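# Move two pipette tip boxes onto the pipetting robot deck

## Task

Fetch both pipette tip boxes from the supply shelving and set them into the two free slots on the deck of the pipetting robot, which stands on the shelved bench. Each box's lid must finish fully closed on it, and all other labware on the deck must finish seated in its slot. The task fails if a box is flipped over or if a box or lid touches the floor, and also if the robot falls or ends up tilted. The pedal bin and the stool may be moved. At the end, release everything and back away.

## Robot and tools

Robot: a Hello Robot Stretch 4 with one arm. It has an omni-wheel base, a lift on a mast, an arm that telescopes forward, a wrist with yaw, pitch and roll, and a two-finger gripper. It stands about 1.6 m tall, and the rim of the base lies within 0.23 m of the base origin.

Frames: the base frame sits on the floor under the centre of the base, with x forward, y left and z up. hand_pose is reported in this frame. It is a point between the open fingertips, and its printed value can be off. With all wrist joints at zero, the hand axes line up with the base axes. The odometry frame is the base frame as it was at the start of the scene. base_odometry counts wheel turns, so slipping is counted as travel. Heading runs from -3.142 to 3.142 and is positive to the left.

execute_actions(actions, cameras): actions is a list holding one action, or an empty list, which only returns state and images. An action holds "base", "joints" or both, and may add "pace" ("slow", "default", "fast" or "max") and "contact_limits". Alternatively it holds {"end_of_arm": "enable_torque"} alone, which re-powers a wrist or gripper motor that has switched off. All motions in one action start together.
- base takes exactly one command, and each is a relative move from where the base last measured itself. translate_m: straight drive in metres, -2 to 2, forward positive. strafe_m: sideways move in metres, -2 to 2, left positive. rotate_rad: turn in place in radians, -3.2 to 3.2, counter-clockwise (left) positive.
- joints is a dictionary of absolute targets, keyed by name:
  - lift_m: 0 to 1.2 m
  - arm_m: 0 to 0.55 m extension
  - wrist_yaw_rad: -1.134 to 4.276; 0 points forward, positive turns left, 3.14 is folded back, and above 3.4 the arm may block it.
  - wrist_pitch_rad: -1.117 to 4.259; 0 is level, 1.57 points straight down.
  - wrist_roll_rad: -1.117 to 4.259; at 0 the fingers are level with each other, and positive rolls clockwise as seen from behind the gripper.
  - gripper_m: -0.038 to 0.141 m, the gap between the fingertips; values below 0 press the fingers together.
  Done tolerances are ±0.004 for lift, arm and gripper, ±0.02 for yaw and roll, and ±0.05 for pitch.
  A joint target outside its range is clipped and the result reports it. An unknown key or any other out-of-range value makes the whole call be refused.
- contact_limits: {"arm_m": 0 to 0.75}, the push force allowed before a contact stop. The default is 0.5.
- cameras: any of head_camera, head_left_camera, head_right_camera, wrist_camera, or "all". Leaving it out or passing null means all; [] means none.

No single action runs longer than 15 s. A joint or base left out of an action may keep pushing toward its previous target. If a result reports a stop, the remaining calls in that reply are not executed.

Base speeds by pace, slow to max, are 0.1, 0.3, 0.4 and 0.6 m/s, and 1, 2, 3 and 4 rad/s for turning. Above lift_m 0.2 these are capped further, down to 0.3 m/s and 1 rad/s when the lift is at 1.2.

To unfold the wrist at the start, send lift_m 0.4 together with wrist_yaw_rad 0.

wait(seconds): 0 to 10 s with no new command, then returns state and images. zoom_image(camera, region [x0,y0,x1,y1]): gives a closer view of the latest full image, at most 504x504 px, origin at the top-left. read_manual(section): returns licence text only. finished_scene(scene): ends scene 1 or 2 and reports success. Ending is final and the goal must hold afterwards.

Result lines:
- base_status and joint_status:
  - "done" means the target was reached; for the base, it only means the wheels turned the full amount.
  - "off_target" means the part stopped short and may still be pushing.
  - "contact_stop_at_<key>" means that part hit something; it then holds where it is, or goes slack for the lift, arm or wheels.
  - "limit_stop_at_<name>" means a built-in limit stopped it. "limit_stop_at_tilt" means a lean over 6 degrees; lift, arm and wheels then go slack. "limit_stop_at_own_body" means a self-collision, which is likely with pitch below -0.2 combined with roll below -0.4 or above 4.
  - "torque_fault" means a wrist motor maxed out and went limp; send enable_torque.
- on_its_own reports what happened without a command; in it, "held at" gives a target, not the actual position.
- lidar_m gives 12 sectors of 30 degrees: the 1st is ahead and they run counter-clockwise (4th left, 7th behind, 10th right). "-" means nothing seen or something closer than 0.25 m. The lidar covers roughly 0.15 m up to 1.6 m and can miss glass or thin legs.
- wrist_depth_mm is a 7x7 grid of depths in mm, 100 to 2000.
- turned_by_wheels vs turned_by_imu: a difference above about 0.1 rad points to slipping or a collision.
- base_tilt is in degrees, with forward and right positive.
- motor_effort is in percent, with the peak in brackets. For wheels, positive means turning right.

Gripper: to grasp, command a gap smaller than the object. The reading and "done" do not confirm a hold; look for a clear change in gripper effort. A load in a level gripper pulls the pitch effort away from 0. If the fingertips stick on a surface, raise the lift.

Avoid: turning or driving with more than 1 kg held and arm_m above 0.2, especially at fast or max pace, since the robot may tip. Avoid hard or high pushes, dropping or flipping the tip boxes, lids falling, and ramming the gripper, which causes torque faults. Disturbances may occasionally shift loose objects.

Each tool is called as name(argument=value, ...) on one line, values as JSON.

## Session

execute_actions(actions=[])

Scene clock: 0.00 s.
base_odometry: x=+0.000 y=+0.000 heading=+0.000 (m, m, rad; odometry frame)
turned_by_wheels: +0.000 (rad since the last result)
turned_by_imu: +0.000 (rad since the last result)
base_tilt: forward=+0.6 right=+0.1 (deg)
lidar_m: 1.43 1.71 1.70 2.19 1.41 1.42 1.65 1.80 1.79 1.41 1.21 1.21
base_status: not commanded
joint_positions: lift_m=+0.190 arm_m=+0.000 wrist_yaw_rad=+3.185 wrist_pitch_rad=+0.018 wrist_roll_rad=+0.018 gripper_m=+0.057
joint_status: not commanded
motor_effort: lift_m=+19 arm_m=-1 wrist_yaw_rad=+1 wrist_pitch_rad=-5 wrist_roll_rad=+2 gripper_m=-2 wheel_0=+0 wheel_1=+0 wheel_2=+1 (%)
hand_pose: x=-0.1209 y=+0.0748 z=+0.3630 quat_wxyz=(-0.022, -0.009, +0.009, +1.000) (m; base frame)
wrist_depth_mm: - - 142 - - 1808 1576 / - - 139 - - 1537 1366 / - 106 138 - - 1808 1537 / - 123 139 - - 1708 1499 / 198 - - - 1808 1808 1537 / 206 1430 202 1499 209 1397 1336 / 206 904 917 140 960 1008 1042
pictures: head_camera, head_left_camera, head_right_camera, wrist_camera
camera_calibration (this result's frames):
wrist_camera: T_world_to_cam=[[-0.0772601, 0.996124, 0.0420448, -0.0897535], [-0.0387641, 0.0391378, -0.998482, 0.424467], [-0.996257, -0.0787726, 0.0355901, 0.09908], [0, 0, 0, 1]] pos_world=[0.108229, 0.0805978, 0.42407]
Images, in order (width x height): head_camera 420x560, head_left_camera 420x672, head_right_camera 420x672, wrist_camera 616x392.

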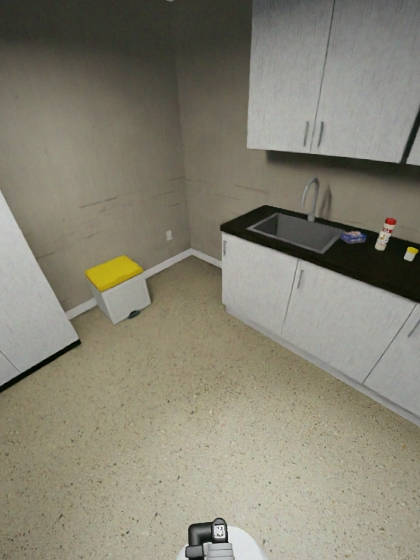

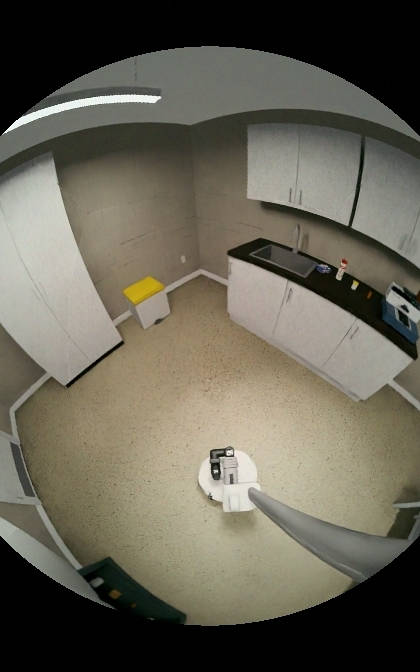

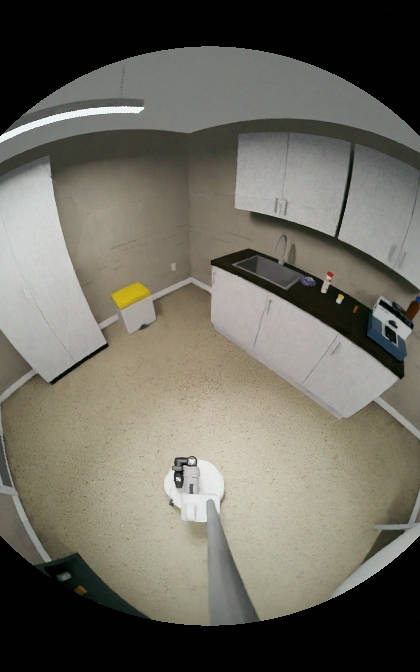

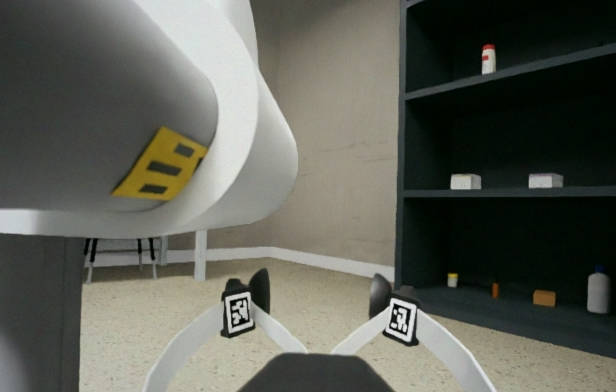

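execute_actions(actions=[{"base":{"rotate_rad":2.35},"joints":{"lift_m":0.5,"wrist_yaw_rad":0,"gripper_m":0.14}}], cameras=[])

execute_actions(actions=[{"base":{"translate_m":0.7},"joints":{"wrist_pitch_rad":0.3},"pace":"fast"}], cameras=["head_camera","wrist_camera","head_left_camera"])

Scene clock: 3.33 s.
base_odometry: x=+0.000 y=+0.000 heading=+2.349 (m, m, rad; odometry frame)
turned_by_wheels: +2.349 (rad since the last result)
turned_by_imu: +2.376 (rad since the last result)
base_tilt: forward=+0.7 right=+0.2 (deg)
lidar_m: 1.39 1.48 1.89 1.80 1.93 1.28 1.23 1.27 1.80 1.71 1.80 1.93
base_status: done
joint_positions: lift_m=+0.500 arm_m=+0.000 wrist_yaw_rad=+0.000 wrist_pitch_rad=+0.018 wrist_roll_rad=+0.018 gripper_m=+0.140
joint_status: all done
motor_effort: lift_m=+24(25) arm_m=-1(1) wrist_yaw_rad=+0(3) wrist_pitch_rad=-5(6) wrist_roll_rad=+2(1) gripper_m=+0(3) wheel_0=-3(10) wheel_1=-3(8) wheel_2=-4(12) (%)
hand_pose: x=+0.4596 y=-0.0873 z=+0.6727 quat_wxyz=(+1.000, +0.009, +0.009, +0.000) (m; base frame)
wrist_depth_mm: 1708 1366 1336 1537 1618 1618 1576 / 1499 1618 1618 1576 1618 1576 1576 / 1537 1397 1430 1576 1618 1576 1576 / 1537 1576 1576 1618 1576 1618 1499 / 1281 1397 1366 1576 1576 1576 1537 / 1308 1537 216 1618 1576 208 1576 / 1281 1366 1397 141 1537 1499 1499
pictures: none
No camera images: the call's "cameras" was empty. Leave "cameras" out to get every camera's image.

Scene clock: 6.37 s.
base_odometry: x=-0.492 y=+0.498 heading=+2.349 (m, m, rad; odometry frame)
turned_by_wheels: +0.000 (rad since the last result)
turned_by_imu: -0.001 (rad since the last result)
base_tilt: forward=+0.6 right=+0.1 (deg)
lidar_m: 0.69 0.71 1.01 1.78 1.91 2.03 1.93 2.02 1.77 1.72 1.64 1.22
base_status: done
joint_positions: lift_m=+0.500 arm_m=+0.000 wrist_yaw_rad=+0.000 wrist_pitch_rad=+0.302 wrist_roll_rad=+0.018 gripper_m=+0.140
joint_status: all done
motor_effort: lift_m=+24(24) arm_m=-1(1) wrist_yaw_rad=+0(0) wrist_pitch_rad=-5(2) wrist_roll_rad=+2(1) gripper_m=+0(1) wheel_0=+1(12) wheel_1=+2(6) wheel_2=+0(19) (%)
hand_pose: x=+0.4465 y=-0.0874 z=+0.5921 quat_wxyz=(+0.989, +0.009, +0.150, -0.001) (m; base frame)
wrist_depth_mm: 878 854 854 676 854 854 831 / 891 891 866 741 891 866 866 / 917 904 904 820 917 904 891 / 668 668 699 931 946 946 931 / 1042 512 512 991 991 960 960 / 1042 1008 215 1042 1025 208 991 / 854 854 866 141 1008 991 1008
pictures: head_camera, head_left_camera, wrist_camera
camera_calibration (this result's frames):
wrist_camera: T_world_to_cam=[[0.044247, -0.998543, 0.0309028, -0.116013], [-0.244359, -0.0408111, -0.968826, 0.748831], [0.968675, 0.0353162, -0.245809, -0.05737], [0, 0, 0, 1]] pos_world=[0.24369, -0.0832569, 0.71497]
Images, in order (width x height): head_camera 420x560, head_left_camera 420x672, wrist_camera 616x392.

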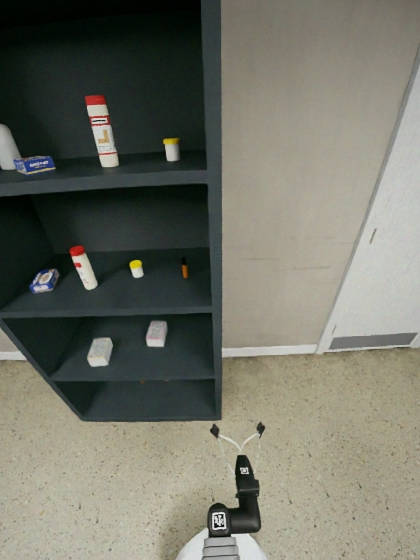

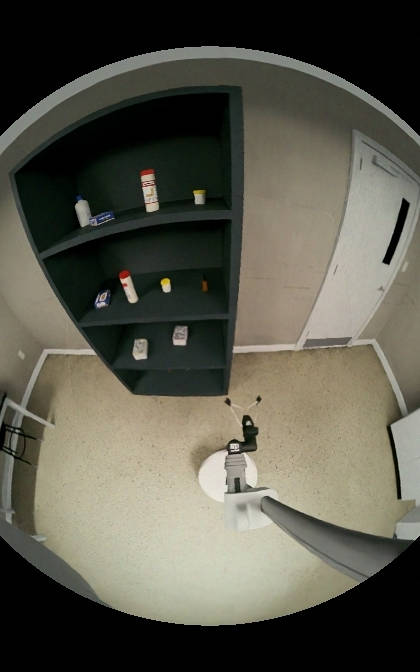

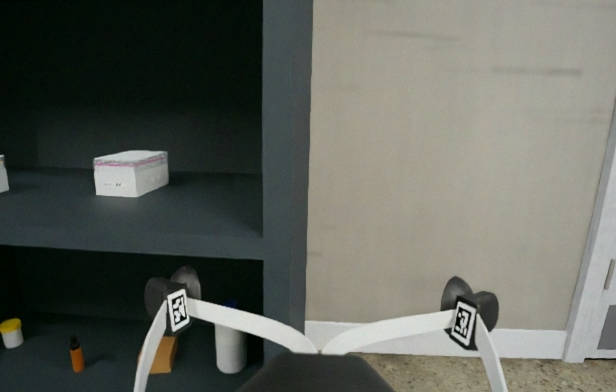

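execute_actions(actions=[{"base":{"strafe_m":0.39},"joints":{"lift_m":0.49},"pace":"fast"}], cameras=[])

execute_actions(actions=[{"joints":{"arm_m":0.3}}], cameras=["wrist_camera"])

Scene clock: 9.27 s.
base_odometry: x=-0.769 y=+0.224 heading=+2.349 (m, m, rad; odometry frame)
turned_by_wheels: +0.000 (rad since the last result)
turned_by_imu: +0.002 (rad since the last result)
base_tilt: forward=+0.6 right=+0.1 (deg)
lidar_m: 0.70 0.73 1.74 1.39 1.49 2.67 1.93 2.02 2.18 2.11 1.66 0.74
base_status: done
joint_positions: lift_m=+0.490 arm_m=+0.000 wrist_yaw_rad=+0.000 wrist_pitch_rad=+0.302 wrist_roll_rad=+0.018 gripper_m=+0.140
joint_status: all done
motor_effort: lift_m=+15(21) arm_m=-1(0) wrist_yaw_rad=+0(2) wrist_pitch_rad=-5(5) wrist_roll_rad=+2(1) gripper_m=-1(0) wheel_0=+1(13) wheel_1=+0(15) wheel_2=+0(2) (%)
hand_pose: x=+0.4465 y=-0.0874 z=+0.5828 quat_wxyz=(+0.989, +0.009, +0.150, -0.001) (m; base frame)
wrist_depth_mm: 647 866 854 842 831 715 480 / 654 878 891 866 866 707 469 / 676 891 904 904 891 707 466 / 609 564 661 661 699 634 466 / 627 866 991 500 508 521 484 / 676 866 216 1025 976 208 508 / 676 866 866 141 854 574 960
pictures: none
No camera images: the call's "cameras" was empty. Leave "cameras" out to get every camera's image.

Scene clock: 11.27 s.
base_odometry: x=-0.769 y=+0.224 heading=+2.349 (m, m, rad; odometry frame)
turned_by_wheels: +0.000 (rad since the last result)
turned_by_imu: +0.000 (rad since the last result)
base_tilt: forward=+0.7 right=+0.2 (deg)
lidar_m: 0.70 0.74 1.73 1.40 1.49 2.65 1.94 2.03 2.21 2.09 1.66 0.74
base_status: not commanded
joint_positions: lift_m=+0.490 arm_m=+0.299 wrist_yaw_rad=+0.000 wrist_pitch_rad=+0.302 wrist_roll_rad=+0.018 gripper_m=+0.140
joint_status: all done
motor_effort: lift_m=+15(15) arm_m=+5(6) wrist_yaw_rad=+1(1) wrist_pitch_rad=-4(5) wrist_roll_rad=+1(2) gripper_m=+1(1) wheel_0=+1(1) wheel_1=+0(0) wheel_2=+0(0) (%)
hand_pose: x=+0.7455 y=-0.0874 z=+0.5828 quat_wxyz=(+0.989, +0.009, +0.150, -0.001) (m; base frame)
wrist_depth_mm: 591 585 580 574 559 559 488 / 609 615 603 597 591 574 477 / 634 634 621 615 609 597 473 / 603 640 640 473 621 615 469 / 310 402 413 377 430 430 427 / 283 279 216 306 309 208 310 / 233 233 236 141 240 240 252
pictures: wrist_camera
camera_calibration (this result's frames):
wrist_camera: T_world_to_cam=[[0.0442634, -0.998542, 0.030901, -0.12896], [-0.244397, -0.0408148, -0.968816, 0.812903], [0.968665, 0.035331, -0.245847, -0.3492], [0, 0, 0, 1]] pos_world=[0.542637, -0.0832557, 0.705689]
Images, in order (width x height): wrist_camera 616x392.

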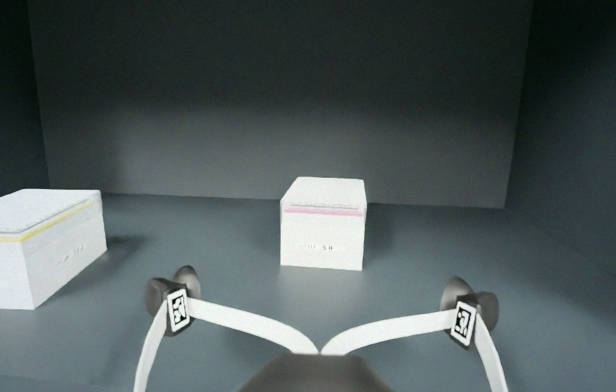

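execute_actions(actions=[{"base":{"strafe_m":0.015},"joints":{"lift_m":0.47,"wrist_yaw_rad":-0.07,"arm_m":0.45}}], cameras=["wrist_camera"])

Scene clock: 14.00 s.
base_odometry: x=-0.780 y=+0.214 heading=+2.350 (m, m, rad; odometry frame)
turned_by_wheels: +0.000 (rad since the last result)
turned_by_imu: +0.001 (rad since the last result)
base_tilt: forward=+0.8 right=+0.1 (deg)
lidar_m: 0.68 0.74 1.77 1.38 1.48 2.64 1.94 2.00 2.18 2.14 1.68 0.71
base_status: done
joint_positions: lift_m=+0.470 arm_m=+0.449 wrist_yaw_rad=-0.070 wrist_pitch_rad=+0.302 wrist_roll_rad=+0.018 gripper_m=+0.140
joint_status: all done
motor_effort: lift_m=+14(16) arm_m=+5(3) wrist_yaw_rad=+0(4) wrist_pitch_rad=-5(6) wrist_roll_rad=+2(2) gripper_m=+1(1) wheel_0=-1(11) wheel_1=+2(10) wheel_2=+0(1) (%)
hand_pose: x=+0.8887 y=-0.1064 z=+0.5629 quat_wxyz=(+0.988, +0.014, +0.150, -0.036) (m; base frame)
wrist_depth_mm: 433 436 439 439 442 445 442 / 452 452 459 455 459 462 445 / 469 469 473 473 477 480 445 / 484 488 484 492 492 496 445 / 349 357 364 231 349 382 384 / 255 247 216 236 236 208 273 / 205 205 208 142 211 211 216
pictures: wrist_camera
camera_calibration (this result's frames):
wrist_camera: T_world_to_cam=[[-0.0256625, -0.999193, 0.0309, -0.0916272], [-0.246675, -0.0236251, -0.96881, 0.831678], [0.968759, -0.0324843, -0.245869, -0.499432], [0, 0, 0, 1]] pos_world=[0.686632, -0.0881285, 0.685774]
Images, in order (width x height): wrist_camera 616x392.

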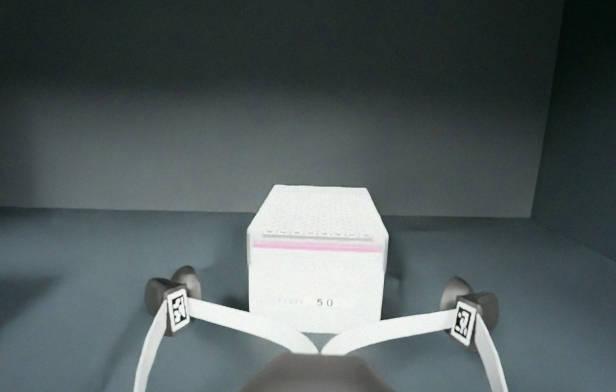

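execute_actions(actions=[{"joints":{"arm_m":0.513},"pace":"slow","contact_limits":{"arm_m":0.2}}], cameras=["wrist_camera"])

execute_actions(actions=[{"joints":{"gripper_m":0.02}}], cameras=[])

execute_actions(actions=[{"joints":{"lift_m":0.49},"pace":"slow"}], cameras=["wrist_camera"])

Scene clock: 17.07 s.
base_odometry: x=-0.780 y=+0.214 heading=+2.350 (m, m, rad; odometry frame)
turned_by_wheels: +0.000 (rad since the last result)
turned_by_imu: +0.001 (rad since the last result)
base_tilt: forward=+0.7 right=+0.1 (deg)
lidar_m: 0.68 0.74 1.75 1.39 1.47 2.68 1.94 2.02 2.21 2.13 1.68 0.72
base_status: not commanded
joint_positions: lift_m=+0.470 arm_m=+0.512 wrist_yaw_rad=-0.070 wrist_pitch_rad=+0.302 wrist_roll_rad=+0.018 gripper_m=+0.140
joint_status: all done
motor_effort: lift_m=+14(14) arm_m=+6(5) wrist_yaw_rad=+1(1) wrist_pitch_rad=-5(6) wrist_roll_rad=+2(2) gripper_m=-1(2) wheel_0=-1(1) wheel_1=+2(2) wheel_2=+0(0) (%)
contact_limits: arm_m 0.2
hand_pose: x=+0.9516 y=-0.1065 z=+0.5629 quat_wxyz=(+0.988, +0.014, +0.150, -0.036) (m; base frame)
wrist_depth_mm: 382 382 379 387 387 387 387 / 397 397 394 397 399 402 399 / 410 410 413 410 415 415 413 / 424 424 427 427 430 433 427 / 349 357 362 208 349 379 382 / 255 245 192 178 178 208 272 / 205 204 199 141 190 211 216
pictures: wrist_camera
camera_calibration (this result's frames):
wrist_camera: T_world_to_cam=[[-0.02575, -0.999191, 0.0309, -0.0899518], [-0.246677, -0.0236034, -0.96881, 0.847209], [0.968756, -0.0325692, -0.24587, -0.560421], [0, 0, 0, 1]] pos_world=[0.749582, -0.0881344, 0.685774]
Images, in order (width x height): wrist_camera 616x392.

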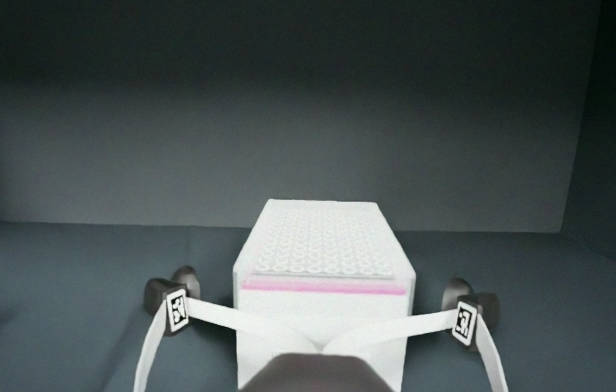

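Scene clock: 19.23 s.
base_odometry: x=-0.780 y=+0.214 heading=+2.350 (m, m, rad; odometry frame)
turned_by_wheels: +0.000 (rad since the last result)
turned_by_imu: +0.000 (rad since the last result)
base_tilt: forward=+0.6 right=+0.1 (deg)
lidar_m: 0.70 0.71 1.76 1.39 1.48 2.65 1.93 2.01 2.20 2.12 1.67 0.72
base_status: not commanded
joint_positions: lift_m=+0.470 arm_m=+0.512 wrist_yaw_rad=-0.070 wrist_pitch_rad=+0.303 wrist_roll_rad=+0.018 gripper_m=+0.020
joint_status: all done
motor_effort: lift_m=+14(14) arm_m=+5(5) wrist_yaw_rad=+0(1) wrist_pitch_rad=-9(7) wrist_roll_rad=+1(2) gripper_m=-21(18) wheel_0=-1(1) wheel_1=+2(2) wheel_2=+0(0) (%)
hand_pose: x=+0.9516 y=-0.1064 z=+0.5625 quat_wxyz=(+0.988, +0.014, +0.151, -0.036) (m; base frame)
wrist_depth_mm: 379 384 382 384 384 387 387 / 394 394 397 397 399 399 404 / 410 410 407 415 413 415 415 / 424 427 427 427 430 433 427 / 347 353 357 195 324 377 382 / 253 257 173 166 166 270 270 / 203 195 189 167 168 168 215
pictures: none
No camera images: the call's "cameras" was empty. Leave "cameras" out to get every camera's image.

Scene clock: 20.17 s.
base_odometry: x=-0.780 y=+0.214 heading=+2.350 (m, m, rad; odometry frame)
turned_by_wheels: +0.000 (rad since the last result)
turned_by_imu: +0.000 (rad since the last result)
base_tilt: forward=+0.6 right=+0.2 (deg)
lidar_m: 0.70 0.73 1.75 1.38 1.46 2.68 1.93 2.02 2.22 2.13 1.65 0.74
base_status: not commanded
joint_positions: lift_m=+0.490 arm_m=+0.512 wrist_yaw_rad=-0.070 wrist_pitch_rad=+0.303 wrist_roll_rad=+0.018 gripper_m=+0.020
joint_status: all done
motor_effort: lift_m=+25(25) arm_m=+5(5) wrist_yaw_rad=+1(0) wrist_pitch_rad=-9(8) wrist_roll_rad=+2(2) gripper_m=-20(20) wheel_0=-1(1) wheel_1=+2(2) wheel_2=+0(0) (%)
hand_pose: x=+0.9516 y=-0.1064 z=+0.5816 quat_wxyz=(+0.988, +0.014, +0.151, -0.036) (m; base frame)
wrist_depth_mm: 382 379 382 384 384 387 384 / 394 394 397 397 402 399 402 / 407 407 413 413 413 418 415 / 421 427 427 427 430 430 427 / 392 404 404 195 366 427 413 / 287 293 173 166 166 306 304 / 229 222 213 168 169 168 248
pictures: wrist_camera
camera_calibration (this result's frames):
wrist_camera: T_world_to_cam=[[-0.0256465, -0.999195, 0.0308386, -0.0905707], [-0.248019, -0.0235244, -0.96847, 0.866418], [0.968416, -0.0324864, -0.247216, -0.554636], [0, 0, 0, 1]] pos_world=[0.749683, -0.0881339, 0.704778]
Images, in order (width x height): wrist_camera 616x392.

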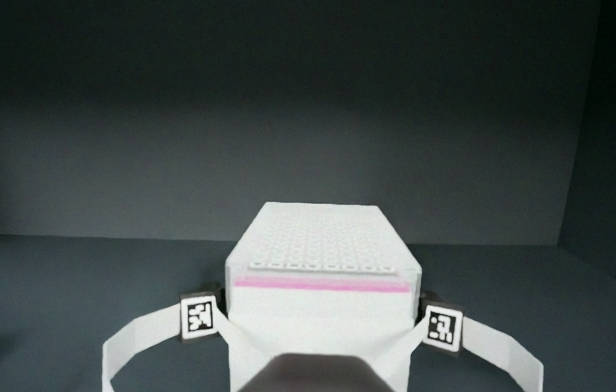

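execute_actions(actions=[{"joints":{"arm_m":0.0,"wrist_yaw_rad":0}}], cameras=[])

execute_actions(actions=[{"base":{"rotate_rad":1.53},"joints":{"lift_m":0.8},"pace":"slow"}], cameras=["head_camera"])

zoom_image(camera="head_camera", region=[0, 200, 240, 340])

Scene clock: 23.80 s.
base_odometry: x=-0.780 y=+0.214 heading=+2.350 (m, m, rad; odometry frame)
turned_by_wheels: +0.000 (rad since the last result)
turned_by_imu: +0.001 (rad since the last result)
base_tilt: forward=+0.6 right=+0.1 (deg)
lidar_m: 0.68 0.74 1.75 1.38 1.48 2.68 1.94 2.00 2.21 2.12 1.68 0.72
base_status: not commanded
joint_positions: lift_m=+0.490 arm_m=+0.001 wrist_yaw_rad=+0.000 wrist_pitch_rad=+0.304 wrist_roll_rad=+0.018 gripper_m=+0.020
joint_status: all done
motor_effort: lift_m=+25(25) arm_m=-5(7) wrist_yaw_rad=+1(6) wrist_pitch_rad=-10(9) wrist_roll_rad=+2(2) gripper_m=-21(21) wheel_0=-1(1) wheel_1=+2(2) wheel_2=+0(0) (%)
hand_pose: x=+0.4471 y=-0.0875 z=+0.5815 quat_wxyz=(+0.988, +0.009, +0.151, -0.001) (m; base frame)
wrist_depth_mm: 627 866 854 842 831 750 504 / 640 878 891 878 854 741 488 / 654 878 917 904 891 741 492 / 591 564 640 676 691 621 480 / 640 831 504 195 488 508 484 / 661 842 173 166 166 609 508 / 661 809 798 167 169 169 741
pictures: none
No camera images: the call's "cameras" was empty. Leave "cameras" out to get every camera's image.

Scene clock: 26.90 s.
base_odometry: x=-0.780 y=+0.214 heading=-2.404 (m, m, rad; odometry frame)
turned_by_wheels: +1.529 (rad since the last result)
turned_by_imu: +1.546 (rad since the last result)
base_tilt: forward=+0.6 right=+0.2 (deg)
lidar_m: 1.36 1.44 2.66 1.92 2.03 2.24 2.14 1.69 0.74 0.70 0.73 1.69
base_status: done
joint_positions: lift_m=+0.800 arm_m=+0.001 wrist_yaw_rad=+0.000 wrist_pitch_rad=+0.304 wrist_roll_rad=+0.018 gripper_m=+0.020
joint_status: all done
motor_effort: lift_m=+25(26) arm_m=-5(5) wrist_yaw_rad=+0(1) wrist_pitch_rad=-9(9) wrist_roll_rad=+1(2) gripper_m=-21(22) wheel_0=-2(12) wheel_1=-3(8) wheel_2=-4(10) (%)
hand_pose: x=+0.4472 y=-0.0874 z=+0.8915 quat_wxyz=(+0.988, +0.009, +0.151, -0.001) (m; base frame)
wrist_depth_mm: 1708 1576 1708 1708 1708 1661 1618 / 1808 1808 1863 1576 1808 1808 1618 / 1808 1430 1756 1537 1808 1808 1618 / 1229 1205 1182 1182 1863 1921 1537 / - - - 194 - - 1576 / 1756 1756 172 166 166 1808 1576 / 1366 1336 1255 168 169 169 1430
pictures: head_camera
Images, in order (width x height): head_camera 420x560.

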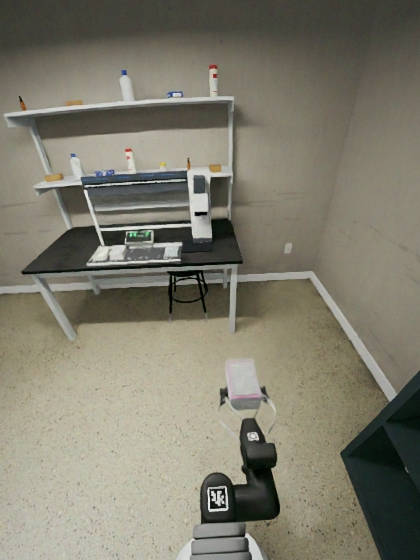

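Region (0, 200, 240, 340) of head_camera's 420x560 image, scaled by 2.100, with more detail than that image has; it fills the top 294 rows of this view, and the rest is white.

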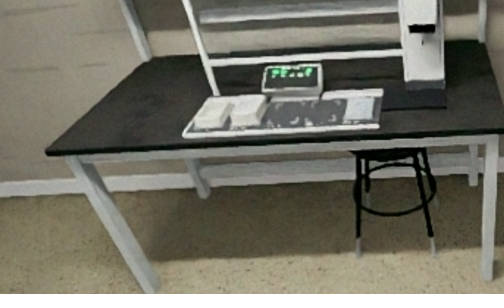

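execute_actions(actions=[{"base":{"strafe_m":0.53},"joints":{"lift_m":0.77}}], cameras=[])

execute_actions(actions=[{"base":{"translate_m":0.73}}], cameras=["head_camera","wrist_camera"])

zoom_image(camera="head_camera", region=[130, 280, 330, 420])

Scene clock: 31.47 s.
base_odometry: x=-0.424 y=-0.178 heading=-2.404 (m, m, rad; odometry frame)
turned_by_wheels: +0.000 (rad since the last result)
turned_by_imu: +0.003 (rad since the last result)
base_tilt: forward=+0.7 right=+0.1 (deg)
lidar_m: 0.51 1.45 2.12 1.38 1.45 2.02 2.13 2.23 1.28 1.23 1.29 1.42
base_status: done
joint_positions: lift_m=+0.770 arm_m=+0.001 wrist_yaw_rad=+0.000 wrist_pitch_rad=+0.304 wrist_roll_rad=+0.018 gripper_m=+0.020
joint_status: all done
motor_effort: lift_m=+16(24) arm_m=-5(5) wrist_yaw_rad=+1(2) wrist_pitch_rad=-10(10) wrist_roll_rad=+2(1) gripper_m=-21(20) wheel_0=-2(10) wheel_1=+2(12) wheel_2=+0(5) (%)
hand_pose: x=+0.4472 y=-0.0874 z=+0.8623 quat_wxyz=(+0.988, +0.009, +0.151, -0.001) (m; base frame)
wrist_depth_mm: 1708 1756 1576 1336 1308 1661 1661 / 1808 1808 1808 1808 1756 1756 1756 / 1863 1863 1808 1397 1397 1808 1756 / - 1255 - 1160 1182 1229 1863 / - - - 194 1397 - - / 1661 1499 173 166 166 1618 1756 / 1336 1281 1255 167 169 168 1397
pictures: none
No camera images: the call's "cameras" was empty. Leave "cameras" out to get every camera's image.

Scene clock: 35.40 s.
base_odometry: x=-0.964 y=-0.669 heading=-2.404 (m, m, rad; odometry frame)
turned_by_wheels: +0.000 (rad since the last result)
turned_by_imu: -0.001 (rad since the last result)
base_tilt: forward=+0.6 right=+0.2 (deg)
lidar_m: 0.51 0.69 0.94 1.75 1.48 1.99 2.87 2.45 1.27 1.27 0.94 0.68
base_status: done
joint_positions: lift_m=+0.770 arm_m=+0.001 wrist_yaw_rad=+0.000 wrist_pitch_rad=+0.303 wrist_roll_rad=+0.018 gripper_m=+0.020
joint_status: not commanded
motor_effort: lift_m=+16(16) arm_m=-5(5) wrist_yaw_rad=+1(1) wrist_pitch_rad=-11(8) wrist_roll_rad=+1(1) gripper_m=-20(20) wheel_0=+1(5) wheel_1=+3(6) wheel_2=-1(14) (%)
hand_pose: x=+0.4471 y=-0.0874 z=+0.8623 quat_wxyz=(+0.988, +0.009, +0.151, -0.001) (m; base frame)
wrist_depth_mm: 1025 1078 1098 1042 1008 946 544 / 1160 1138 1138 1118 1118 1098 580 / 1205 1160 1182 1078 1078 1118 647 / 809 831 676 668 904 699 668 / 504 500 508 195 469 530 564 / 512 500 172 166 166 442 455 / 1366 1229 1255 168 169 168 1308
pictures: head_camera, wrist_camera
camera_calibration (this result's frames):
wrist_camera: T_world_to_cam=[[0.0442427, -0.998545, 0.0308293, -0.124339], [-0.245899, -0.0407948, -0.968437, 1.01114], [0.968285, 0.0352654, -0.247346, 0.00997832], [0, 0, 0, 1]] pos_world=[0.244477, -0.0832609, 0.985523]
Images, in order (width x height): head_camera 420x560, wrist_camera 616x392.

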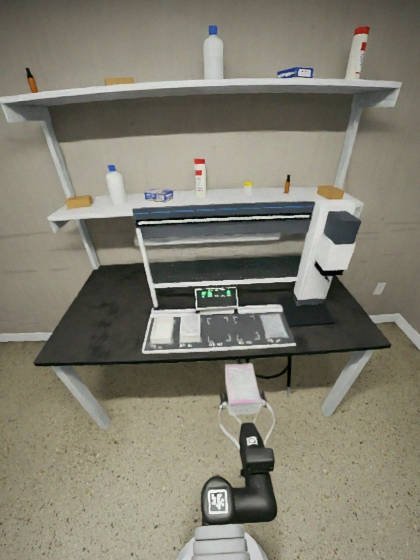

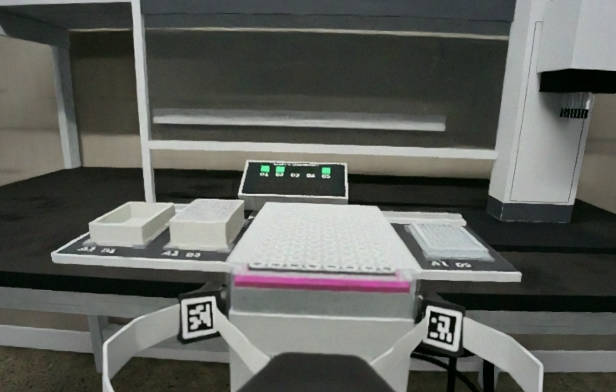

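Region (130, 280, 330, 420) of head_camera's 420x560 image, scaled by 2.520, with more detail than that image has; it fills the top 353 rows of this view, and the rest is white.

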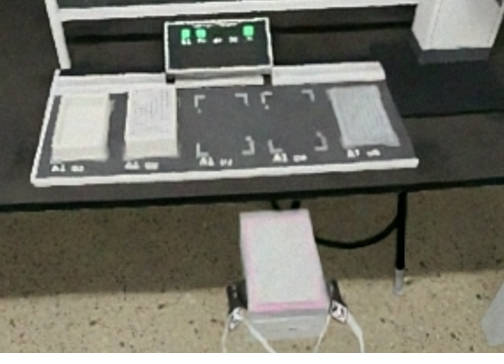

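execute_actions(actions=[{"base":{"strafe_m":0.046},"joints":{"arm_m":0.345}}], cameras=[])

execute_actions(actions=[{"joints":{"lift_m":0.74},"pace":"slow"}], cameras=["head_camera","wrist_camera"])

zoom_image(camera="head_camera", region=[180, 290, 280, 360])

Scene clock: 38.60 s.
base_odometry: x=-0.933 y=-0.703 heading=-2.404 (m, m, rad; odometry frame)
turned_by_wheels: +0.000 (rad since the last result)
turned_by_imu: +0.001 (rad since the last result)
base_tilt: forward=+0.7 right=+0.1 (deg)
lidar_m: 0.66 0.68 0.95 1.72 1.42 1.94 2.90 2.54 1.34 1.32 0.94 0.66
base_status: done
joint_positions: lift_m=+0.770 arm_m=+0.344 wrist_yaw_rad=+0.000 wrist_pitch_rad=+0.303 wrist_roll_rad=+0.018 gripper_m=+0.020
joint_status: all done
motor_effort: lift_m=+16(16) arm_m=+5(5) wrist_yaw_rad=+0(1) wrist_pitch_rad=-8(9) wrist_roll_rad=+1(2) gripper_m=-20(18) wheel_0=-2(11) wheel_1=+2(11) wheel_2=+0(3) (%)
hand_pose: x=+0.7904 y=-0.0874 z=+0.8623 quat_wxyz=(+0.988, +0.009, +0.151, -0.001) (m; base frame)
wrist_depth_mm: 788 788 778 778 768 768 750 / 820 809 809 809 809 788 778 / 842 831 842 842 831 809 820 / 647 668 676 778 788 732 831 / 480 521 375 195 340 554 564 / 330 291 172 166 166 379 379 / 245 218 229 168 168 168 297
pictures: none
No camera images: the call's "cameras" was empty. Leave "cameras" out to get every camera's image.

Scene clock: 39.67 s.
base_odometry: x=-0.933 y=-0.703 heading=-2.404 (m, m, rad; odometry frame)
turned_by_wheels: +0.000 (rad since the last result)
turned_by_imu: +0.000 (rad since the last result)
base_tilt: forward=+0.7 right=+0.2 (deg)
lidar_m: 0.65 0.68 0.93 1.72 1.43 1.94 2.88 2.54 1.34 1.33 0.92 0.67
base_status: not commanded
joint_positions: lift_m=+0.740 arm_m=+0.344 wrist_yaw_rad=+0.000 wrist_pitch_rad=+0.303 wrist_roll_rad=+0.018 gripper_m=+0.020
joint_status: all done
motor_effort: lift_m=+14(17) arm_m=+5(5) wrist_yaw_rad=+0(1) wrist_pitch_rad=-9(8) wrist_roll_rad=+1(1) gripper_m=-19(20) wheel_0=-2(2) wheel_1=+2(2) wheel_2=+0(0) (%)
hand_pose: x=+0.7904 y=-0.0874 z=+0.8324 quat_wxyz=(+0.988, +0.009, +0.151, -0.001) (m; base frame)
wrist_depth_mm: 788 798 778 778 768 768 759 / 809 809 809 798 788 788 788 / 854 842 768 750 820 809 809 / 621 715 647 375 621 788 715 / 427 455 332 195 317 484 488 / 254 236 173 166 166 320 320 / 186 184 226 167 168 169 264
pictures: head_camera, wrist_camera
camera_calibration (this result's frames):
wrist_camera: T_world_to_cam=[[0.0443485, -0.99854, 0.030833, -0.13866], [-0.245812, -0.0408215, -0.968458, 1.06656], [0.968303, 0.0353706, -0.247263, -0.329821], [0, 0, 0, 1]] pos_world=[0.58769, -0.083253, 0.955645]
Images, in order (width x height): head_camera 420x560, wrist_camera 616x392.

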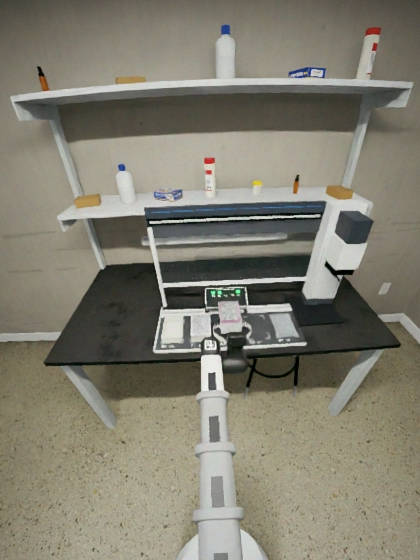

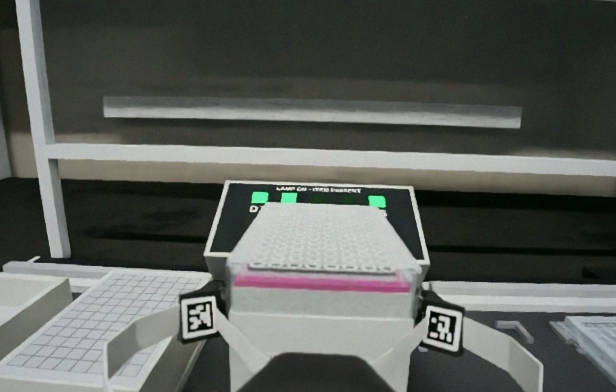

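Region (180, 290, 280, 360) of head_camera's 420x560 image, scaled by 5.040, with more detail than that image has; it fills the top 353 rows of this view, and the rest is white.

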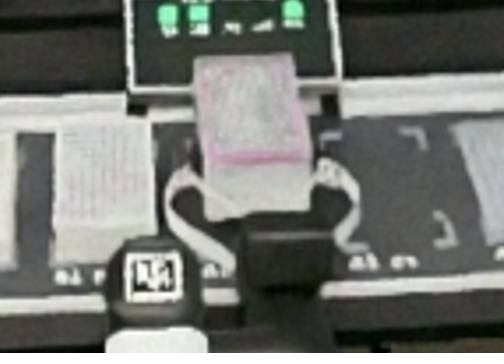

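execute_actions(actions=[{"base":{"strafe_m":0.004},"joints":{"arm_m":0.336,"lift_m":0.722},"pace":"slow"}], cameras=["head_camera","wrist_camera"])

zoom_image(camera="head_camera", region=[180, 290, 280, 360])

Scene clock: 41.73 s.
base_odometry: x=-0.930 y=-0.706 heading=-2.404 (m, m, rad; odometry frame)
turned_by_wheels: +0.000 (rad since the last result)
turned_by_imu: +0.000 (rad since the last result)
base_tilt: forward=+0.7 right=+0.2 (deg)
lidar_m: 0.65 0.66 0.94 1.75 1.42 1.94 2.88 2.54 1.33 1.32 0.94 0.68
base_status: done
joint_positions: lift_m=+0.722 arm_m=+0.337 wrist_yaw_rad=+0.000 wrist_pitch_rad=+0.303 wrist_roll_rad=+0.018 gripper_m=+0.020
joint_status: all done
motor_effort: lift_m=+15(15) arm_m=-5(6) wrist_yaw_rad=+1(0) wrist_pitch_rad=-9(9) wrist_roll_rad=+2(1) gripper_m=-21(19) wheel_0=-3(8) wheel_1=+4(6) wheel_2=+0(4) (%)
hand_pose: x=+0.7831 y=-0.0874 z=+0.8144 quat_wxyz=(+0.988, +0.009, +0.151, -0.001) (m; base frame)
wrist_depth_mm: 798 798 788 788 778 778 768 / 820 809 809 798 798 788 788 / 842 842 842 831 831 759 809 / 569 647 535 357 357 707 732 / 347 283 327 195 319 436 436 / 202 205 173 166 166 290 291 / 175 175 204 168 169 168 236
pictures: head_camera, wrist_camera
camera_calibration (this result's frames):
wrist_camera: T_world_to_cam=[[0.0443443, -0.99854, 0.0308321, -0.137781], [-0.245835, -0.0408204, -0.968452, 1.04735], [0.968297, 0.0353657, -0.247286, -0.327251], [0, 0, 0, 1]] pos_world=[0.58046, -0.0832533, 0.937628]
Images, in order (width x height): head_camera 420x560, wrist_camera 616x392.

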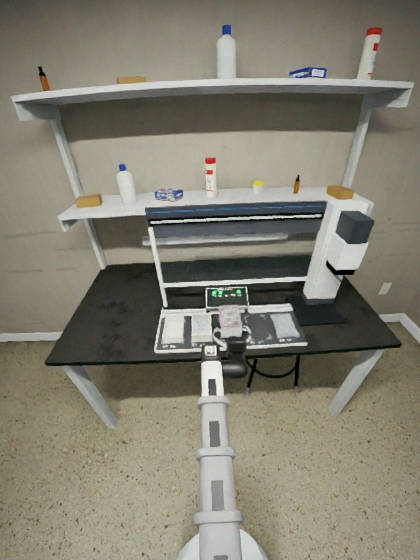

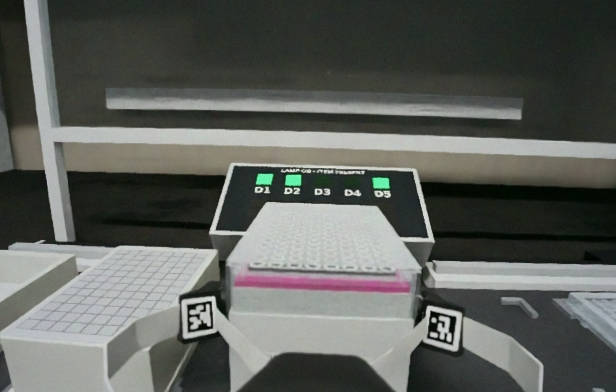

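Region (180, 290, 280, 360) of head_camera's 420x560 image, scaled by 5.040, with more detail than that image has; it fills the top 353 rows of this view, and the rest is white.

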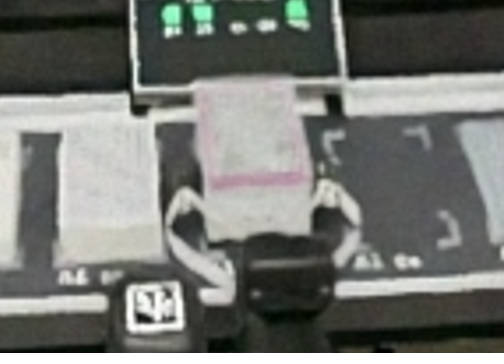

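execute_actions(actions=[{"base":{"strafe_m":0.0015},"joints":{"lift_m":0.711},"pace":"slow"}], cameras=["wrist_camera"])

Scene clock: 43.30 s.
base_odometry: x=-0.929 y=-0.707 heading=-2.404 (m, m, rad; odometry frame)
turned_by_wheels: +0.000 (rad since the last result)
turned_by_imu: +0.000 (rad since the last result)
base_tilt: forward=+0.7 right=+0.2 (deg)
lidar_m: 0.65 0.68 0.93 1.73 1.43 1.93 2.88 2.57 1.34 1.30 0.93 0.67
base_status: done
joint_positions: lift_m=+0.711 arm_m=+0.337 wrist_yaw_rad=-0.001 wrist_pitch_rad=+0.302 wrist_roll_rad=+0.018 gripper_m=+0.020
joint_status: all done
motor_effort: lift_m=+14(15) arm_m=-4(5) wrist_yaw_rad=+3(4) wrist_pitch_rad=-6(9) wrist_roll_rad=+1(2) gripper_m=-19(20) wheel_0=-1(6) wheel_1=+1(5) wheel_2=+0(3) (%)
hand_pose: x=+0.7830 y=-0.0877 z=+0.8038 quat_wxyz=(+0.989, +0.009, +0.151, -0.002) (m; base frame)
wrist_depth_mm: 798 788 788 778 778 778 768 / 820 820 798 798 788 788 788 / 854 854 854 842 382 820 809 / 539 609 368 345 345 676 691 / 291 258 283 195 317 384 415 / 184 187 173 166 165 273 273 / 175 173 191 167 168 169 216
pictures: wrist_camera
camera_calibration (this result's frames):
wrist_camera: T_world_to_cam=[[0.0431685, -0.99859, 0.0308806, -0.136885], [-0.244812, -0.04054, -0.968723, 1.03646], [0.968609, 0.0342583, -0.246217, -0.330937], [0, 0, 0, 1]] pos_world=[0.580195, -0.0833363, 0.926786]
Images, in order (width x height): wrist_camera 616x392.

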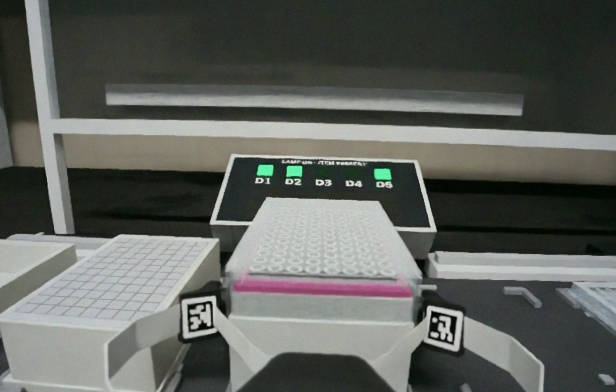

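execute_actions(actions=[{"joints":{"arm_m":0.333},"pace":"slow"}], cameras=[])

execute_actions(actions=[{"joints":{"lift_m":0.707},"pace":"slow"}], cameras=["wrist_camera"])

Scene clock: 44.50 s.
base_odometry: x=-0.929 y=-0.707 heading=-2.404 (m, m, rad; odometry frame)
turned_by_wheels: +0.000 (rad since the last result)
turned_by_imu: +0.000 (rad since the last result)
base_tilt: forward=+0.7 right=+0.1 (deg)
lidar_m: 0.65 0.67 0.94 1.73 1.42 1.93 2.88 2.54 1.35 1.31 0.93 0.65
base_status: not commanded
joint_positions: lift_m=+0.711 arm_m=+0.334 wrist_yaw_rad=-0.001 wrist_pitch_rad=+0.303 wrist_roll_rad=+0.018 gripper_m=+0.020
joint_status: all done
motor_effort: lift_m=+14(14) arm_m=-5(6) wrist_yaw_rad=+3(4) wrist_pitch_rad=-8(9) wrist_roll_rad=+2(1) gripper_m=-21(21) wheel_0=-1(0) wheel_1=+1(1) wheel_2=+0(0) (%)
hand_pose: x=+0.7801 y=-0.0876 z=+0.8035 quat_wxyz=(+0.989, +0.009, +0.151, -0.002) (m; base frame)
wrist_depth_mm: 809 798 798 788 778 768 768 / 831 820 820 809 798 778 809 / 866 866 854 842 831 820 820 / 530 603 370 347 345 668 691 / 291 255 281 196 319 343 384 / 183 185 174 166 166 272 271 / 178 177 190 168 169 168 216
pictures: none
No camera images: the call's "cameras" was empty. Leave "cameras" out to get every camera's image.

Scene clock: 45.07 s.
base_odometry: x=-0.929 y=-0.707 heading=-2.404 (m, m, rad; odometry frame)
turned_by_wheels: +0.000 (rad since the last result)
turned_by_imu: +0.000 (rad since the last result)
base_tilt: forward=+0.6 right=+0.2 (deg)
lidar_m: 0.65 0.67 0.96 1.72 1.43 1.93 2.90 2.54 1.34 1.30 0.92 0.69
base_status: not commanded
joint_positions: lift_m=+0.707 arm_m=+0.334 wrist_yaw_rad=-0.001 wrist_pitch_rad=+0.302 wrist_roll_rad=+0.018 gripper_m=+0.020
joint_status: all done
motor_effort: lift_m=+14(15) arm_m=-5(5) wrist_yaw_rad=+3(3) wrist_pitch_rad=-6(7) wrist_roll_rad=+1(1) gripper_m=-19(21) wheel_0=+0(0) wheel_1=+1(1) wheel_2=+0(0) (%)
hand_pose: x=+0.7801 y=-0.0876 z=+0.7998 quat_wxyz=(+0.989, +0.009, +0.151, -0.002) (m; base frame)
wrist_depth_mm: 798 809 798 778 788 778 768 / 820 820 809 798 788 788 798 / 854 854 394 820 831 820 809 / 521 597 366 343 342 647 676 / 289 247 293 195 317 334 338 / 177 180 175 167 166 266 266 / 178 176 186 167 168 168 211
pictures: wrist_camera
camera_calibration (this result's frames):
wrist_camera: T_world_to_cam=[[0.0434555, -0.998578, 0.0308781, -0.136779], [-0.24485, -0.0406098, -0.96871, 1.03187], [0.968587, 0.0345353, -0.246267, -0.329086], [0, 0, 0, 1]] pos_world=[0.577345, -0.0833156, 0.92276]
Images, in order (width x height): wrist_camera 616x392.

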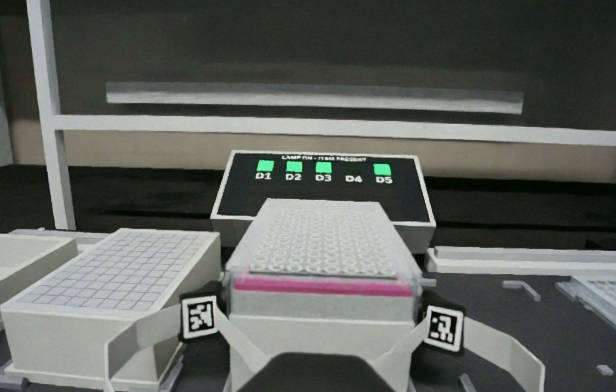

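execute_actions(actions=[{"joints":{"gripper_m":0.05,"arm_m":0.326},"pace":"slow"}], cameras=["wrist_camera"])

execute_actions(actions=[{"joints":{"gripper_m":0.095,"arm_m":0.317},"pace":"slow"}], cameras=[])

execute_actions(actions=[{"joints":{"lift_m":0.714,"arm_m":0.2},"pace":"slow"}], cameras=["wrist_camera"])

Scene clock: 47.40 s.
base_odometry: x=-0.929 y=-0.707 heading=-2.404 (m, m, rad; odometry frame)
turned_by_wheels: +0.000 (rad since the last result)
turned_by_imu: +0.000 (rad since the last result)
base_tilt: forward=+0.6 right=+0.2 (deg)
lidar_m: 0.65 0.66 0.94 1.72 1.44 1.93 2.88 2.53 1.34 1.31 0.91 0.68
base_status: not commanded
joint_positions: lift_m=+0.707 arm_m=+0.327 wrist_yaw_rad=-0.002 wrist_pitch_rad=+0.302 wrist_roll_rad=+0.018 gripper_m=+0.050
joint_status: all done
motor_effort: lift_m=+14(14) arm_m=-4(8) wrist_yaw_rad=+5(6) wrist_pitch_rad=-5(5) wrist_roll_rad=+2(1) gripper_m=-12(24) wheel_0=-1(1) wheel_1=+1(1) wheel_2=+0(0) (%)
hand_pose: x=+0.7730 y=-0.0878 z=+0.7999 quat_wxyz=(+0.989, +0.009, +0.150, -0.002) (m; base frame)
wrist_depth_mm: 798 809 798 798 788 778 778 / 842 820 809 809 798 798 798 / 866 866 842 842 831 831 820 / 521 597 370 349 347 661 676 / 298 249 293 200 322 340 340 / 182 181 179 174 174 267 267 / 186 184 195 176 181 198 211
pictures: wrist_camera
camera_calibration (this result's frames):
wrist_camera: T_world_to_cam=[[0.0426077, -0.998614, 0.030899, -0.136066], [-0.244417, -0.0404059, -0.968828, 1.03001], [0.968734, 0.0337273, -0.2458, -0.322686], [0, 0, 0, 1]] pos_world=[0.570146, -0.0833761, 0.922792]
Images, in order (width x height): wrist_camera 616x392.

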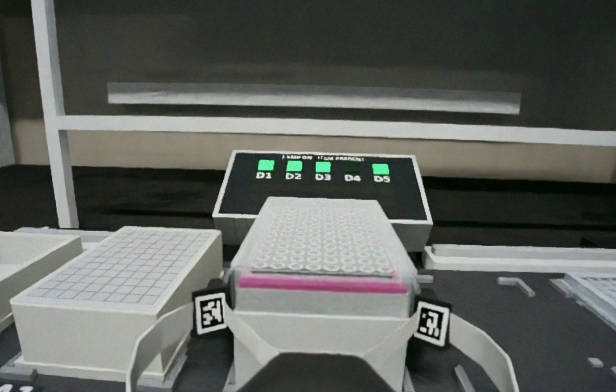

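Scene clock: 49.43 s.
base_odometry: x=-0.929 y=-0.707 heading=-2.404 (m, m, rad; odometry frame)
turned_by_wheels: +0.000 (rad since the last result)
turned_by_imu: +0.000 (rad since the last result)
base_tilt: forward=+0.6 right=+0.2 (deg)
lidar_m: 0.65 0.68 0.95 1.70 1.43 1.94 2.88 2.52 1.33 1.30 0.92 0.66
base_status: not commanded
joint_positions: lift_m=+0.707 arm_m=+0.318 wrist_yaw_rad=-0.001 wrist_pitch_rad=+0.302 wrist_roll_rad=+0.018 gripper_m=+0.095
joint_status: all done
motor_effort: lift_m=+14(14) arm_m=-4(6) wrist_yaw_rad=+4(5) wrist_pitch_rad=-4(6) wrist_roll_rad=+2(1) gripper_m=+0(11) wheel_0=-1(1) wheel_1=+1(1) wheel_2=+0(0) (%)
hand_pose: x=+0.7640 y=-0.0877 z=+0.7999 quat_wxyz=(+0.989, +0.009, +0.150, -0.002) (m; base frame)
wrist_depth_mm: 809 820 798 798 798 788 798 / 842 842 820 820 809 809 809 / 878 878 407 404 854 842 820 / 549 591 488 355 355 661 668 / 297 249 272 200 312 351 347 / 192 190 187 182 183 266 266 / 195 193 194 140 190 198 211
pictures: none
No camera images: the call's "cameras" was empty. Leave "cameras" out to get every camera's image.

Scene clock: 51.90 s.
base_odometry: x=-0.929 y=-0.707 heading=-2.404 (m, m, rad; odometry frame)
turned_by_wheels: +0.000 (rad since the last result)
turned_by_imu: +0.001 (rad since the last result)
base_tilt: forward=+0.7 right=+0.2 (deg)
lidar_m: 0.64 0.67 0.95 1.73 1.43 1.94 2.88 2.56 1.33 1.31 0.94 0.67
base_status: not commanded
joint_positions: lift_m=+0.714 arm_m=+0.201 wrist_yaw_rad=+0.000 wrist_pitch_rad=+0.302 wrist_roll_rad=+0.018 gripper_m=+0.095
joint_status: all done
motor_effort: lift_m=+25(25) arm_m=-5(4) wrist_yaw_rad=+1(3) wrist_pitch_rad=-4(5) wrist_roll_rad=+1(2) gripper_m=-1(1) wheel_0=+0(1) wheel_1=+1(1) wheel_2=+0(0) (%)
hand_pose: x=+0.6472 y=-0.0874 z=+0.8060 quat_wxyz=(+0.989, +0.009, +0.150, -0.001) (m; base frame)
wrist_depth_mm: 931 917 904 904 904 878 891 / 960 946 931 931 917 917 917 / 991 976 976 512 960 960 931 / 609 621 477 359 477 683 691 / 312 310 314 300 357 387 392 / 276 273 199 274 216 277 279 / 247 245 244 141 238 235 245
pictures: wrist_camera
camera_calibration (this result's frames):
wrist_camera: T_world_to_cam=[[0.0441379, -0.998548, 0.0308942, -0.131457], [-0.244474, -0.0407801, -0.968798, 1.00517], [0.968651, 0.0352079, -0.245919, -0.199103], [0, 0, 0, 1]] pos_world=[0.444402, -0.0832652, 0.928903]
Images, in order (width x height): wrist_camera 616x392.

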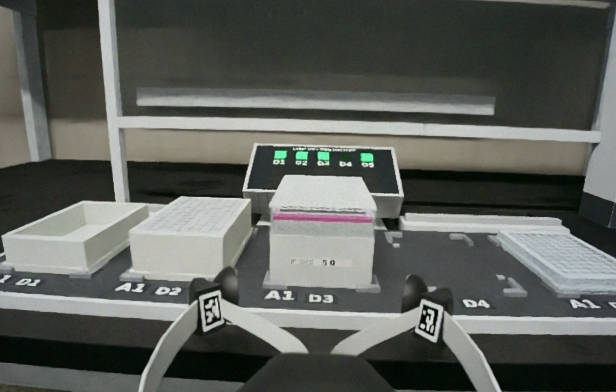

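execute_actions(actions=[{"base":{"translate_m":-0.465},"joints":{"arm_m":0.0,"gripper_m":0.14},"pace":"fast"}], cameras=[])

execute_actions(actions=[{"base":{"rotate_rad":-1.53},"joints":{"lift_m":0.48},"pace":"fast"}], cameras=[])

execute_actions(actions=[{"base":{"translate_m":0.46},"joints":{"arm_m":0.3},"pace":"fast"}], cameras=["wrist_camera"])

Scene clock: 56.27 s.
base_odometry: x=-0.585 y=-0.394 heading=-2.404 (m, m, rad; odometry frame)
turned_by_wheels: +0.000 (rad since the last result)
turned_by_imu: +0.001 (rad since the last result)
base_tilt: forward=+0.6 right=+0.1 (deg)
lidar_m: 1.10 1.16 2.05 1.32 1.40 1.91 2.41 2.51 1.31 1.28 1.84 1.17
base_status: done
joint_positions: lift_m=+0.714 arm_m=+0.001 wrist_yaw_rad=+0.000 wrist_pitch_rad=+0.302 wrist_roll_rad=+0.018 gripper_m=+0.140
joint_status: all done
motor_effort: lift_m=+24(25) arm_m=-4(6) wrist_yaw_rad=+1(1) wrist_pitch_rad=-5(6) wrist_roll_rad=+1(2) gripper_m=-1(4) wheel_0=-2(9) wheel_1=-2(6) wheel_2=+1(13) (%)
hand_pose: x=+0.4472 y=-0.0874 z=+0.8060 quat_wxyz=(+0.989, +0.009, +0.150, -0.001) (m; base frame)
wrist_depth_mm: 1537 1499 1336 1078 1060 991 1464 / 1537 1537 1537 1576 1537 1042 1537 / 1618 1576 1576 1098 1336 1078 1576 / 976 946 946 931 917 917 917 / 1756 1756 1708 1756 1618 1661 1661 / 1464 1499 216 1661 1576 208 1499 / 1205 1255 1281 141 1308 1255 1255
pictures: none
No camera images: the call's "cameras" was empty. Leave "cameras" out to get every camera's image.

Scene clock: 58.13 s.
base_odometry: x=-0.585 y=-0.395 heading=+2.349 (m, m, rad; odometry frame)
turned_by_wheels: -1.529 (rad since the last result)
turned_by_imu: -1.546 (rad since the last result)
base_tilt: forward=+0.7 right=+0.1 (deg)
lidar_m: 1.28 1.85 1.15 1.10 1.17 2.06 1.33 1.39 1.95 2.40 2.45 1.32
base_status: done
joint_positions: lift_m=+0.480 arm_m=+0.001 wrist_yaw_rad=+0.000 wrist_pitch_rad=+0.302 wrist_roll_rad=+0.018 gripper_m=+0.140
joint_status: all done
motor_effort: lift_m=+15(22) arm_m=-5(5) wrist_yaw_rad=+1(0) wrist_pitch_rad=-6(4) wrist_roll_rad=+2(1) gripper_m=+0(0) wheel_0=+3(4) wheel_1=+3(11) wheel_2=+2(14) (%)
hand_pose: x=+0.4472 y=-0.0874 z=+0.5728 quat_wxyz=(+0.989, +0.009, +0.150, -0.001) (m; base frame)
wrist_depth_mm: 1464 1430 1397 1255 1205 1138 1008 / 1499 1464 1430 1397 1397 1366 1336 / 1576 1499 1499 1430 1430 1229 1430 / 1661 1576 1537 1537 1464 1229 1464 / 1576 1618 1576 1537 1430 1281 1537 / 1182 1118 216 1182 1118 208 1281 / 946 946 960 141 976 960 991
pictures: none
No camera images: the call's "cameras" was empty. Leave "cameras" out to get every camera's image.

Scene clock: 60.57 s.
base_odometry: x=-0.908 y=-0.067 heading=+2.350 (m, m, rad; odometry frame)
turned_by_wheels: +0.000 (rad since the last result)
turned_by_imu: +0.000 (rad since the last result)
base_tilt: forward=+0.7 right=+0.1 (deg)
lidar_m: 0.82 1.38 1.14 1.10 1.18 2.56 1.80 1.90 2.49 2.39 1.83 0.85
base_status: done
joint_positions: lift_m=+0.480 arm_m=+0.299 wrist_yaw_rad=+0.000 wrist_pitch_rad=+0.302 wrist_roll_rad=+0.018 gripper_m=+0.140
joint_status: all done
motor_effort: lift_m=+15(15) arm_m=+5(6) wrist_yaw_rad=+0(2) wrist_pitch_rad=-5(5) wrist_roll_rad=+1(2) gripper_m=+0(1) wheel_0=+0(7) wheel_1=+1(11) wheel_2=+3(16) (%)
hand_pose: x=+0.7455 y=-0.0874 z=+0.5728 quat_wxyz=(+0.989, +0.009, +0.150, -0.001) (m; base frame)
wrist_depth_mm: 286 407 683 683 676 668 654 / 294 413 699 707 699 683 676 / 304 418 732 723 723 707 707 / 317 421 615 504 647 661 683 / 332 375 389 377 379 407 410 / 349 334 216 324 319 208 314 / 891 404 788 141 842 831 798
pictures: wrist_camera
camera_calibration (this result's frames):
wrist_camera: T_world_to_cam=[[0.0443763, -0.998537, 0.0308965, -0.128703], [-0.24441, -0.0408386, -0.968812, 0.803253], [0.968656, 0.0354409, -0.245865, -0.351676], [0, 0, 0, 1]] pos_world=[0.542687, -0.0832477, 0.695712]
Images, in order (width x height): wrist_camera 616x392.

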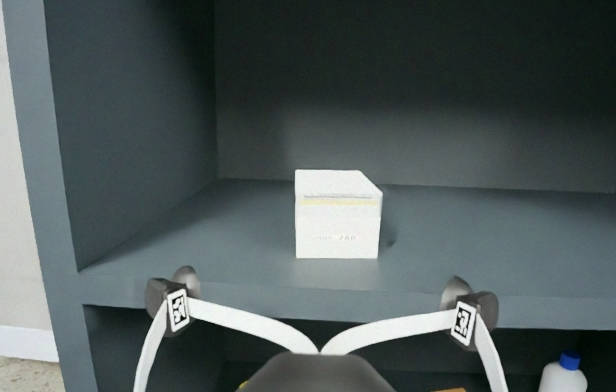

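execute_actions(actions=[{"base":{"strafe_m":-0.032},"joints":{"lift_m":0.47,"wrist_yaw_rad":0.07,"arm_m":0.44}}], cameras=["wrist_camera"])

Scene clock: 62.83 s.
base_odometry: x=-0.886 y=-0.045 heading=+2.349 (m, m, rad; odometry frame)
turned_by_wheels: +0.000 (rad since the last result)
turned_by_imu: +0.000 (rad since the last result)
base_tilt: forward=+0.7 right=+0.1 (deg)
lidar_m: 0.82 1.38 1.18 1.12 1.22 2.54 1.80 1.89 2.45 2.35 1.83 0.86
base_status: done
joint_positions: lift_m=+0.470 arm_m=+0.439 wrist_yaw_rad=+0.070 wrist_pitch_rad=+0.302 wrist_roll_rad=+0.018 gripper_m=+0.140
joint_status: all done
motor_effort: lift_m=+14(14) arm_m=+5(5) wrist_yaw_rad=+0(3) wrist_pitch_rad=-5(6) wrist_roll_rad=+2(2) gripper_m=-1(1) wheel_0=+0(11) wheel_1=-1(9) wheel_2=+0(1) (%)
hand_pose: x=+0.8909 y=-0.0679 z=+0.5628 quat_wxyz=(+0.988, +0.003, +0.151, +0.033) (m; base frame)
wrist_depth_mm: 287 397 564 554 535 521 508 / 291 407 585 569 554 535 525 / 297 410 609 597 574 564 544 / 298 415 574 521 585 569 559 / 303 357 366 231 262 382 382 / 255 246 216 236 234 208 272 / 205 206 209 141 211 211 216
pictures: wrist_camera
camera_calibration (this result's frames):
wrist_camera: T_world_to_cam=[[0.113996, -0.993001, 0.0308949, -0.177075], [-0.240996, -0.0578083, -0.968803, 0.825731], [0.963808, 0.102994, -0.245899, -0.486702], [0, 0, 0, 1]] pos_world=[0.688271, -0.0779738, 0.685762]
Images, in order (width x height): wrist_camera 616x392.

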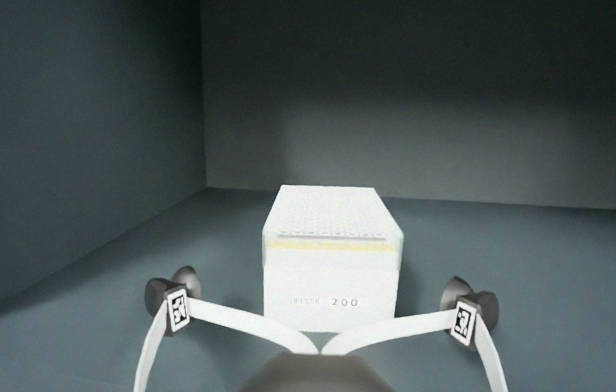

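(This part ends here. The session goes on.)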